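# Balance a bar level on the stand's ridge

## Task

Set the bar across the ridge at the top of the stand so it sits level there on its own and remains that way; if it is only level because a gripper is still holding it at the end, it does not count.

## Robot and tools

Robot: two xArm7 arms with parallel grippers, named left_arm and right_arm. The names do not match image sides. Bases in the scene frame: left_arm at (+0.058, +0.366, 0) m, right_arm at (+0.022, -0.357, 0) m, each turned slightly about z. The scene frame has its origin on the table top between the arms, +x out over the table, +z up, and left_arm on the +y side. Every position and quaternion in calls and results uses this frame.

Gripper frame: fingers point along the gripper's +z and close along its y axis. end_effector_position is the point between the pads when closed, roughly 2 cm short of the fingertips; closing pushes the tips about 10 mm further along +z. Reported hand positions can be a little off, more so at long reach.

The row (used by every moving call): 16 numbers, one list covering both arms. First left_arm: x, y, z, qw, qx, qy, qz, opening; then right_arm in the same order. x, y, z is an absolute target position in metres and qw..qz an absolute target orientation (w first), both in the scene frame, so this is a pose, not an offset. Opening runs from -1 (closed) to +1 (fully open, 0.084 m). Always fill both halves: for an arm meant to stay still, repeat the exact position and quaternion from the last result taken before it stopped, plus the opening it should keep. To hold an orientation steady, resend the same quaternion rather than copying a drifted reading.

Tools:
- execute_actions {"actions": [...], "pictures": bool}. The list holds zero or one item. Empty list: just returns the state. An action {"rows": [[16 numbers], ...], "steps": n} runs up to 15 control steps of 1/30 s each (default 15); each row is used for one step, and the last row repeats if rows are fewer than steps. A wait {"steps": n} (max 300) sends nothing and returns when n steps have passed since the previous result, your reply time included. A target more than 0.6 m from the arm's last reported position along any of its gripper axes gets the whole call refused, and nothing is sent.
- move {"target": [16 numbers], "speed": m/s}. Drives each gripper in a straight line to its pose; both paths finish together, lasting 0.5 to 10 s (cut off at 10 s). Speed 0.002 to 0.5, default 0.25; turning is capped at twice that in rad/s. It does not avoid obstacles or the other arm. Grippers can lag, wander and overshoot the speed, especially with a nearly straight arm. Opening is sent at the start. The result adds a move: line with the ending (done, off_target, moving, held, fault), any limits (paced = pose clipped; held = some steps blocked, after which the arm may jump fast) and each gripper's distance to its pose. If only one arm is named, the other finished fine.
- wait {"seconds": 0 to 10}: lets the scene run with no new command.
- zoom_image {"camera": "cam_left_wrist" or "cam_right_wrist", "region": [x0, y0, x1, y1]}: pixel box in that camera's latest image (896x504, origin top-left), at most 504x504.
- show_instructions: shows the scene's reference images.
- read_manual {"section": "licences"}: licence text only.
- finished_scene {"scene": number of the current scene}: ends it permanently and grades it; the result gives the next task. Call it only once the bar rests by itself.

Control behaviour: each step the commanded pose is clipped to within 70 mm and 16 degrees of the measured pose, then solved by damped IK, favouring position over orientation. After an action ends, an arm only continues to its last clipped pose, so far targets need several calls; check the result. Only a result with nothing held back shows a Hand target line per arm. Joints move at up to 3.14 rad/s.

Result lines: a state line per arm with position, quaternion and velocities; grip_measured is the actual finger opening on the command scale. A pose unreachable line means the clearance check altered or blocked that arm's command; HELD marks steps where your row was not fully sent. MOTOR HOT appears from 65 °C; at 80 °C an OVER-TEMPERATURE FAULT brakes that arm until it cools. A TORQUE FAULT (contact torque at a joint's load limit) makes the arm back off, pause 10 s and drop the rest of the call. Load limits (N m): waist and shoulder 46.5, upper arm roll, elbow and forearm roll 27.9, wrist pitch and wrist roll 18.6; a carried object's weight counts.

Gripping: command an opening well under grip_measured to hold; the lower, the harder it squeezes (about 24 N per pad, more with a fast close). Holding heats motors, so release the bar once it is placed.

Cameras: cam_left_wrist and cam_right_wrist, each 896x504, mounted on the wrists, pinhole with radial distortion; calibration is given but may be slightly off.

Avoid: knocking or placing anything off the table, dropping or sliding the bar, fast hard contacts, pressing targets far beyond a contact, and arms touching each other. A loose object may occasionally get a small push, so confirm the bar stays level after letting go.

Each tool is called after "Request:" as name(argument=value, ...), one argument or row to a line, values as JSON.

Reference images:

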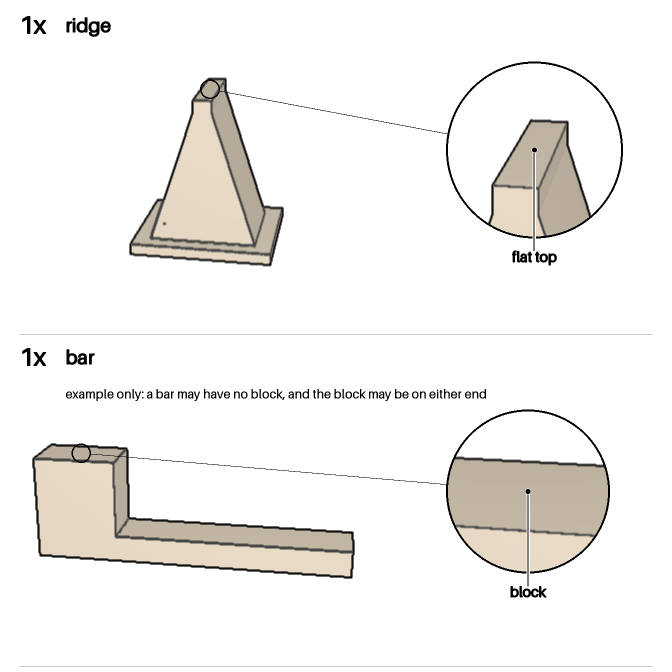

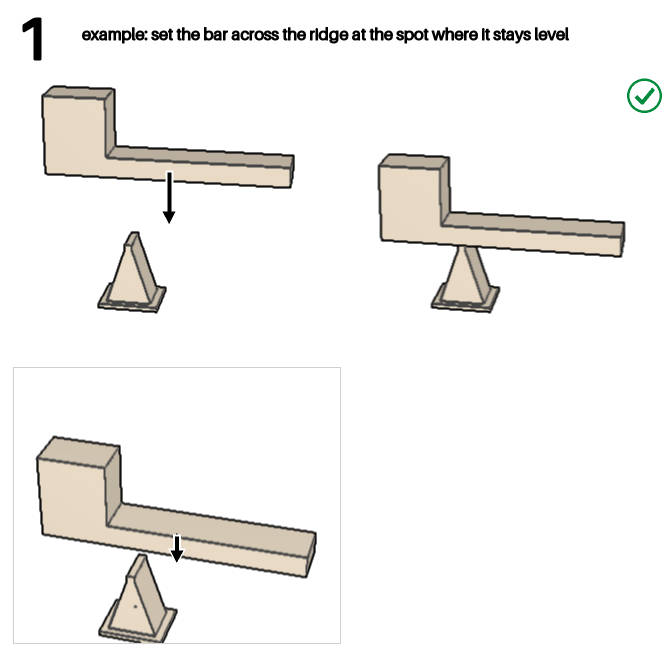

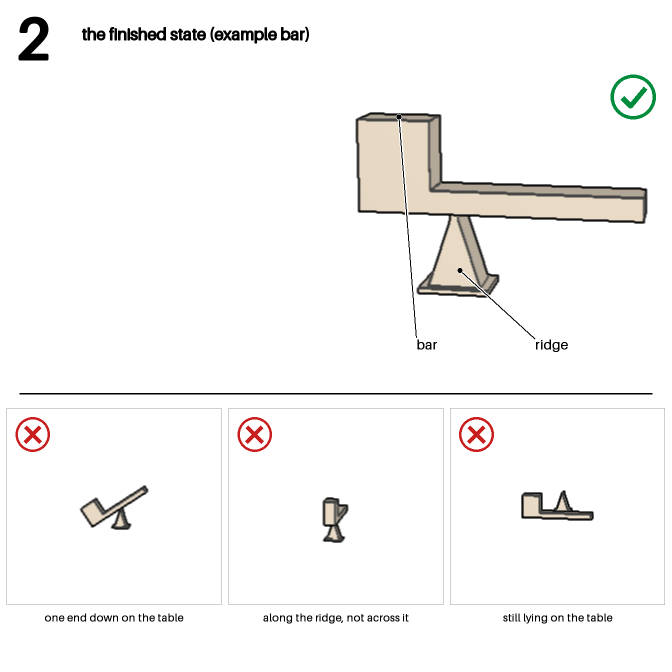

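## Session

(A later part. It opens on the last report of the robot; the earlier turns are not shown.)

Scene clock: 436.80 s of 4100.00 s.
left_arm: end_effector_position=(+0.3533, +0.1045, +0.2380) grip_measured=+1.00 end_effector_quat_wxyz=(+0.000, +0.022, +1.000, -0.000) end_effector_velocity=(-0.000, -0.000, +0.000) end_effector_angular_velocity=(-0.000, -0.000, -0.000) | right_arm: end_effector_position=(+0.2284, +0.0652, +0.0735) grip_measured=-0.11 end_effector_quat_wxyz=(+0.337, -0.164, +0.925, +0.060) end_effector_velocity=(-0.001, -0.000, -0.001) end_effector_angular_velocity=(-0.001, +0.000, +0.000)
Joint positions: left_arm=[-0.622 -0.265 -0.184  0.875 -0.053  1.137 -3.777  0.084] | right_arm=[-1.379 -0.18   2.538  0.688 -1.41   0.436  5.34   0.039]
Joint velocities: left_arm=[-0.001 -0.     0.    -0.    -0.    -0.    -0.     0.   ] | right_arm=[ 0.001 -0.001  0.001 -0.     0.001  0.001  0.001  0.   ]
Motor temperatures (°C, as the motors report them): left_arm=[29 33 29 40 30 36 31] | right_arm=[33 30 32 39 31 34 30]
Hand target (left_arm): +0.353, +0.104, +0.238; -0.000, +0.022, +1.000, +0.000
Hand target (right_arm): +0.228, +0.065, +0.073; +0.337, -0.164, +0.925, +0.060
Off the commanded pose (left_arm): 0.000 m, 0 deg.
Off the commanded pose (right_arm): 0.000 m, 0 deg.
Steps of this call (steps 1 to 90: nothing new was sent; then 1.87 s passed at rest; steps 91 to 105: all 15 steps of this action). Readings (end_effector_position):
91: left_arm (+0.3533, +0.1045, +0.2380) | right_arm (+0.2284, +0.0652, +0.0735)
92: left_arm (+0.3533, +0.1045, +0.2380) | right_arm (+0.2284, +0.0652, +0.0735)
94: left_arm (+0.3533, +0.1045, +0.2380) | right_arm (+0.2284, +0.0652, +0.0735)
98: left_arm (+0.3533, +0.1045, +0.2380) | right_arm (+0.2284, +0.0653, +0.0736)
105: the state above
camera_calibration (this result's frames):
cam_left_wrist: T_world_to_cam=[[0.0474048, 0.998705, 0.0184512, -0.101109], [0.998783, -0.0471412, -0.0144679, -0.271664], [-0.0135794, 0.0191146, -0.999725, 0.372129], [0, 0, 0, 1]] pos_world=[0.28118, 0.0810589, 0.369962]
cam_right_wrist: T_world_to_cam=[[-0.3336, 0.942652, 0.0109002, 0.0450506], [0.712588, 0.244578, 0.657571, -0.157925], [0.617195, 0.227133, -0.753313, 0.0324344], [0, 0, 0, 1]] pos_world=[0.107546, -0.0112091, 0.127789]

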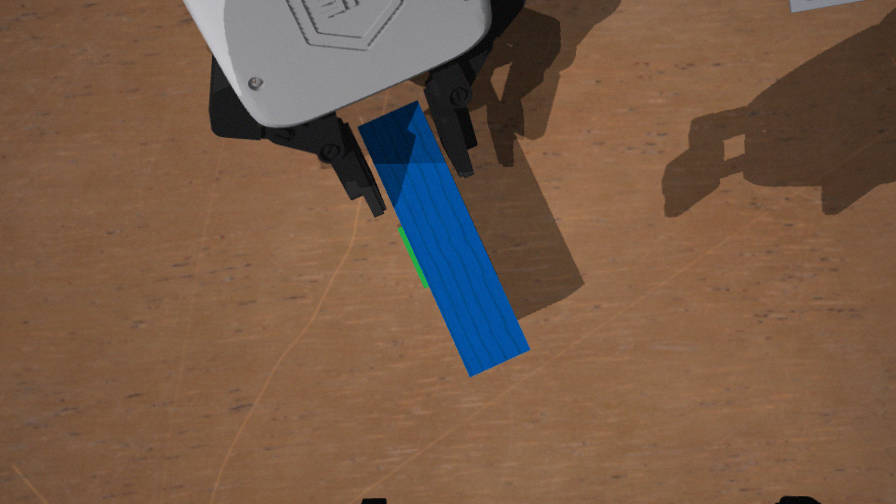

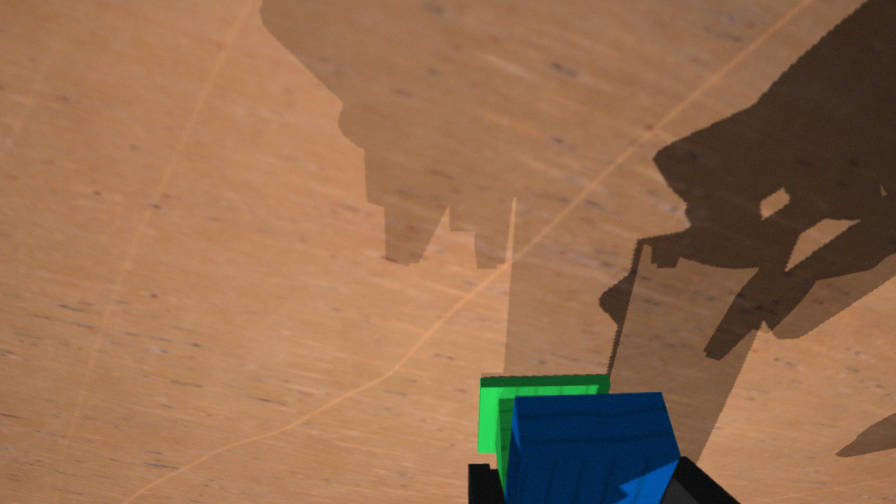

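Request:
execute_actions(
  actions=[
    {"rows":[[0.3533,0.1045,0.238,0,0.0218,0.9998,0,1,0.2284,0.0652,0.0735,0.3368,-0.1644,0.9254,0.0602,1]],"steps":15},
  ],
  pictures=false,
)

Request:
move(
  target=[0.3533,0.1045,0.238,0,0.0218,0.9998,0,1,0.168,0.043,0.15,0.3368,-0.1644,0.9254,0.0602,1],
  speed=0.05,
)

Scene clock: 442.97 s of 4100.00 s.
left_arm: end_effector_position=(+0.3533, +0.1045, +0.2380) grip_measured=+1.00 end_effector_quat_wxyz=(+0.000, +0.022, +1.000, +0.000) end_effector_velocity=(-0.000, -0.000, +0.000) end_effector_angular_velocity=(+0.000, -0.001, -0.002) | right_arm: end_effector_position=(+0.2284, +0.0652, +0.0735) grip_measured=+1.00 end_effector_quat_wxyz=(+0.337, -0.164, +0.925, +0.060) end_effector_velocity=(-0.001, -0.000, -0.000) end_effector_angular_velocity=(-0.001, -0.000, +0.000)
Joint positions: left_arm=[-0.622 -0.265 -0.184  0.875 -0.053  1.137 -3.777  0.084] | right_arm=[-1.379 -0.18   2.538  0.688 -1.41   0.436  5.34   0.084]
Joint velocities: left_arm=[ 0.    -0.001 -0.001  0.     0.     0.001  0.001 -0.   ] | right_arm=[ 0.002 -0.001 -0.    -0.     0.     0.     0.001  0.   ]
Motor temperatures (°C, as the motors report them): left_arm=[29 33 29 41 30 36 31] | right_arm=[33 30 32 39 31 34 30]
Hand target (left_arm): +0.353, +0.104, +0.238; +0.000, +0.022, +1.000, +0.000
Hand target (right_arm): +0.228, +0.065, +0.073; +0.337, -0.164, +0.925, +0.060
Off the commanded pose (left_arm): 0.000 m, 0 deg.
Off the commanded pose (right_arm): 0.000 m, 0 deg.
Steps of this call (steps 1 to 90: nothing new was sent; then 2.67 s passed at rest; steps 91 to 105: all 15 steps of this action). Readings (end_effector_position):
91: left_arm (+0.3533, +0.1045, +0.2380) | right_arm (+0.2284, +0.0652, +0.0735)
92: left_arm (+0.3533, +0.1045, +0.2380) | right_arm (+0.2284, +0.0652, +0.0735)
94: left_arm (+0.3533, +0.1045, +0.2380) | right_arm (+0.2284, +0.0652, +0.0735)
98: left_arm (+0.3533, +0.1045, +0.2380) | right_arm (+0.2284, +0.0652, +0.0735)
105: the state above

Scene clock: 445.53 s of 4100.00 s.
left_arm: end_effector_position=(+0.3533, +0.1045, +0.2380) grip_measured=+1.00 end_effector_quat_wxyz=(-0.000, +0.022, +1.000, +0.000) end_effector_velocity=(-0.000, +0.000, -0.001) end_effector_angular_velocity=(+0.002, +0.002, -0.000) | right_arm: end_effector_position=(+0.1679, +0.0430, +0.1499) grip_measured=+1.00 end_effector_quat_wxyz=(+0.336, -0.164, +0.925, +0.060) end_effector_velocity=(-0.000, -0.001, +0.001) end_effector_angular_velocity=(-0.003, -0.001, -0.003)
Joint positions: left_arm=[-0.622 -0.265 -0.184  0.875 -0.053  1.137 -3.777  0.084] | right_arm=[-1.267  0.192  2.649  0.568 -1.178  0.767  5.142  0.084]
Joint velocities: left_arm=[ 0.     0.002 -0.001 -0.     0.     0.    -0.     0.   ] | right_arm=[ 0.002  0.004  0.002 -0.001  0.006  0.009 -0.003 -0.   ]
Motor temperatures (°C, as the motors report them): left_arm=[29 33 29 41 30 36 31] | right_arm=[33 30 32 39 31 34 30]
Hand target (left_arm): +0.353, +0.104, +0.238; +0.000, +0.022, +1.000, +0.000
Hand target (right_arm): +0.168, +0.043, +0.150; +0.336, -0.164, +0.925, +0.060
Off the commanded pose (left_arm): 0.000 m, 0 deg.
Off the commanded pose (right_arm): 0.000 m, 0 deg.
move: done
camera_calibration (this result's frames):
cam_left_wrist: T_world_to_cam=[[0.0474046, 0.998705, 0.0184513, -0.101109], [0.998783, -0.047141, -0.014468, -0.271664], [-0.0135795, 0.0191147, -0.999725, 0.372129], [0, 0, 0, 1]] pos_world=[0.28118, 0.0810589, 0.369962]
cam_right_wrist: T_world_to_cam=[[-0.333016, 0.942858, 0.0109537, 0.0448909], [0.713138, 0.244245, 0.657099, -0.159653], [0.616875, 0.226636, -0.753725, 0.132489], [0, 0, 0, 1]] pos_world=[0.0470747, -0.033358, 0.204276]

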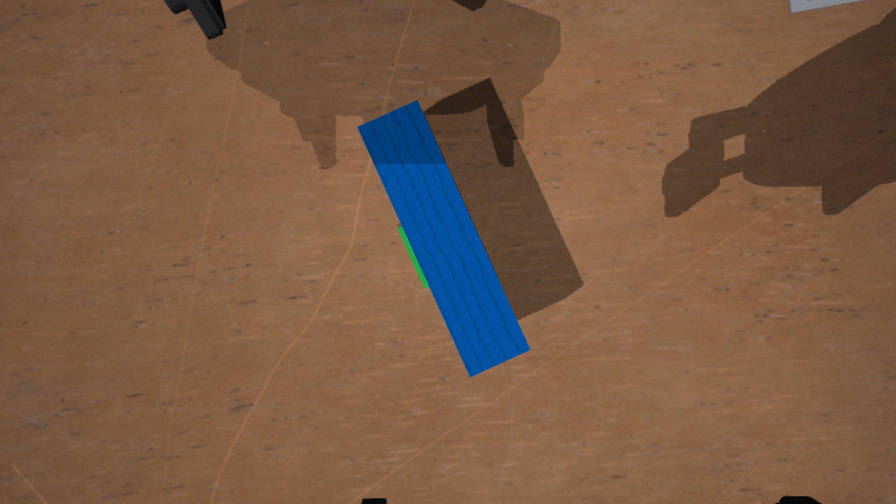

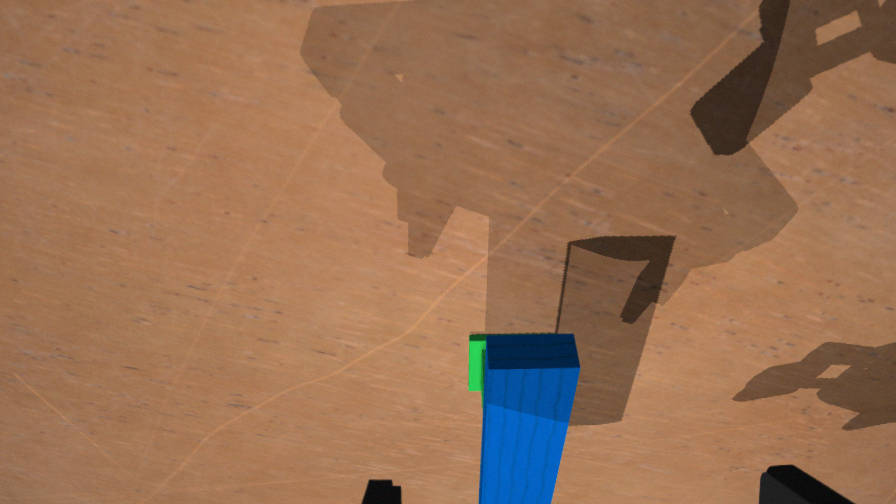

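Balanced. Finishing scene 1.

Request:
finished_scene(
  scene=1,
)

The scene is finished: the task was done.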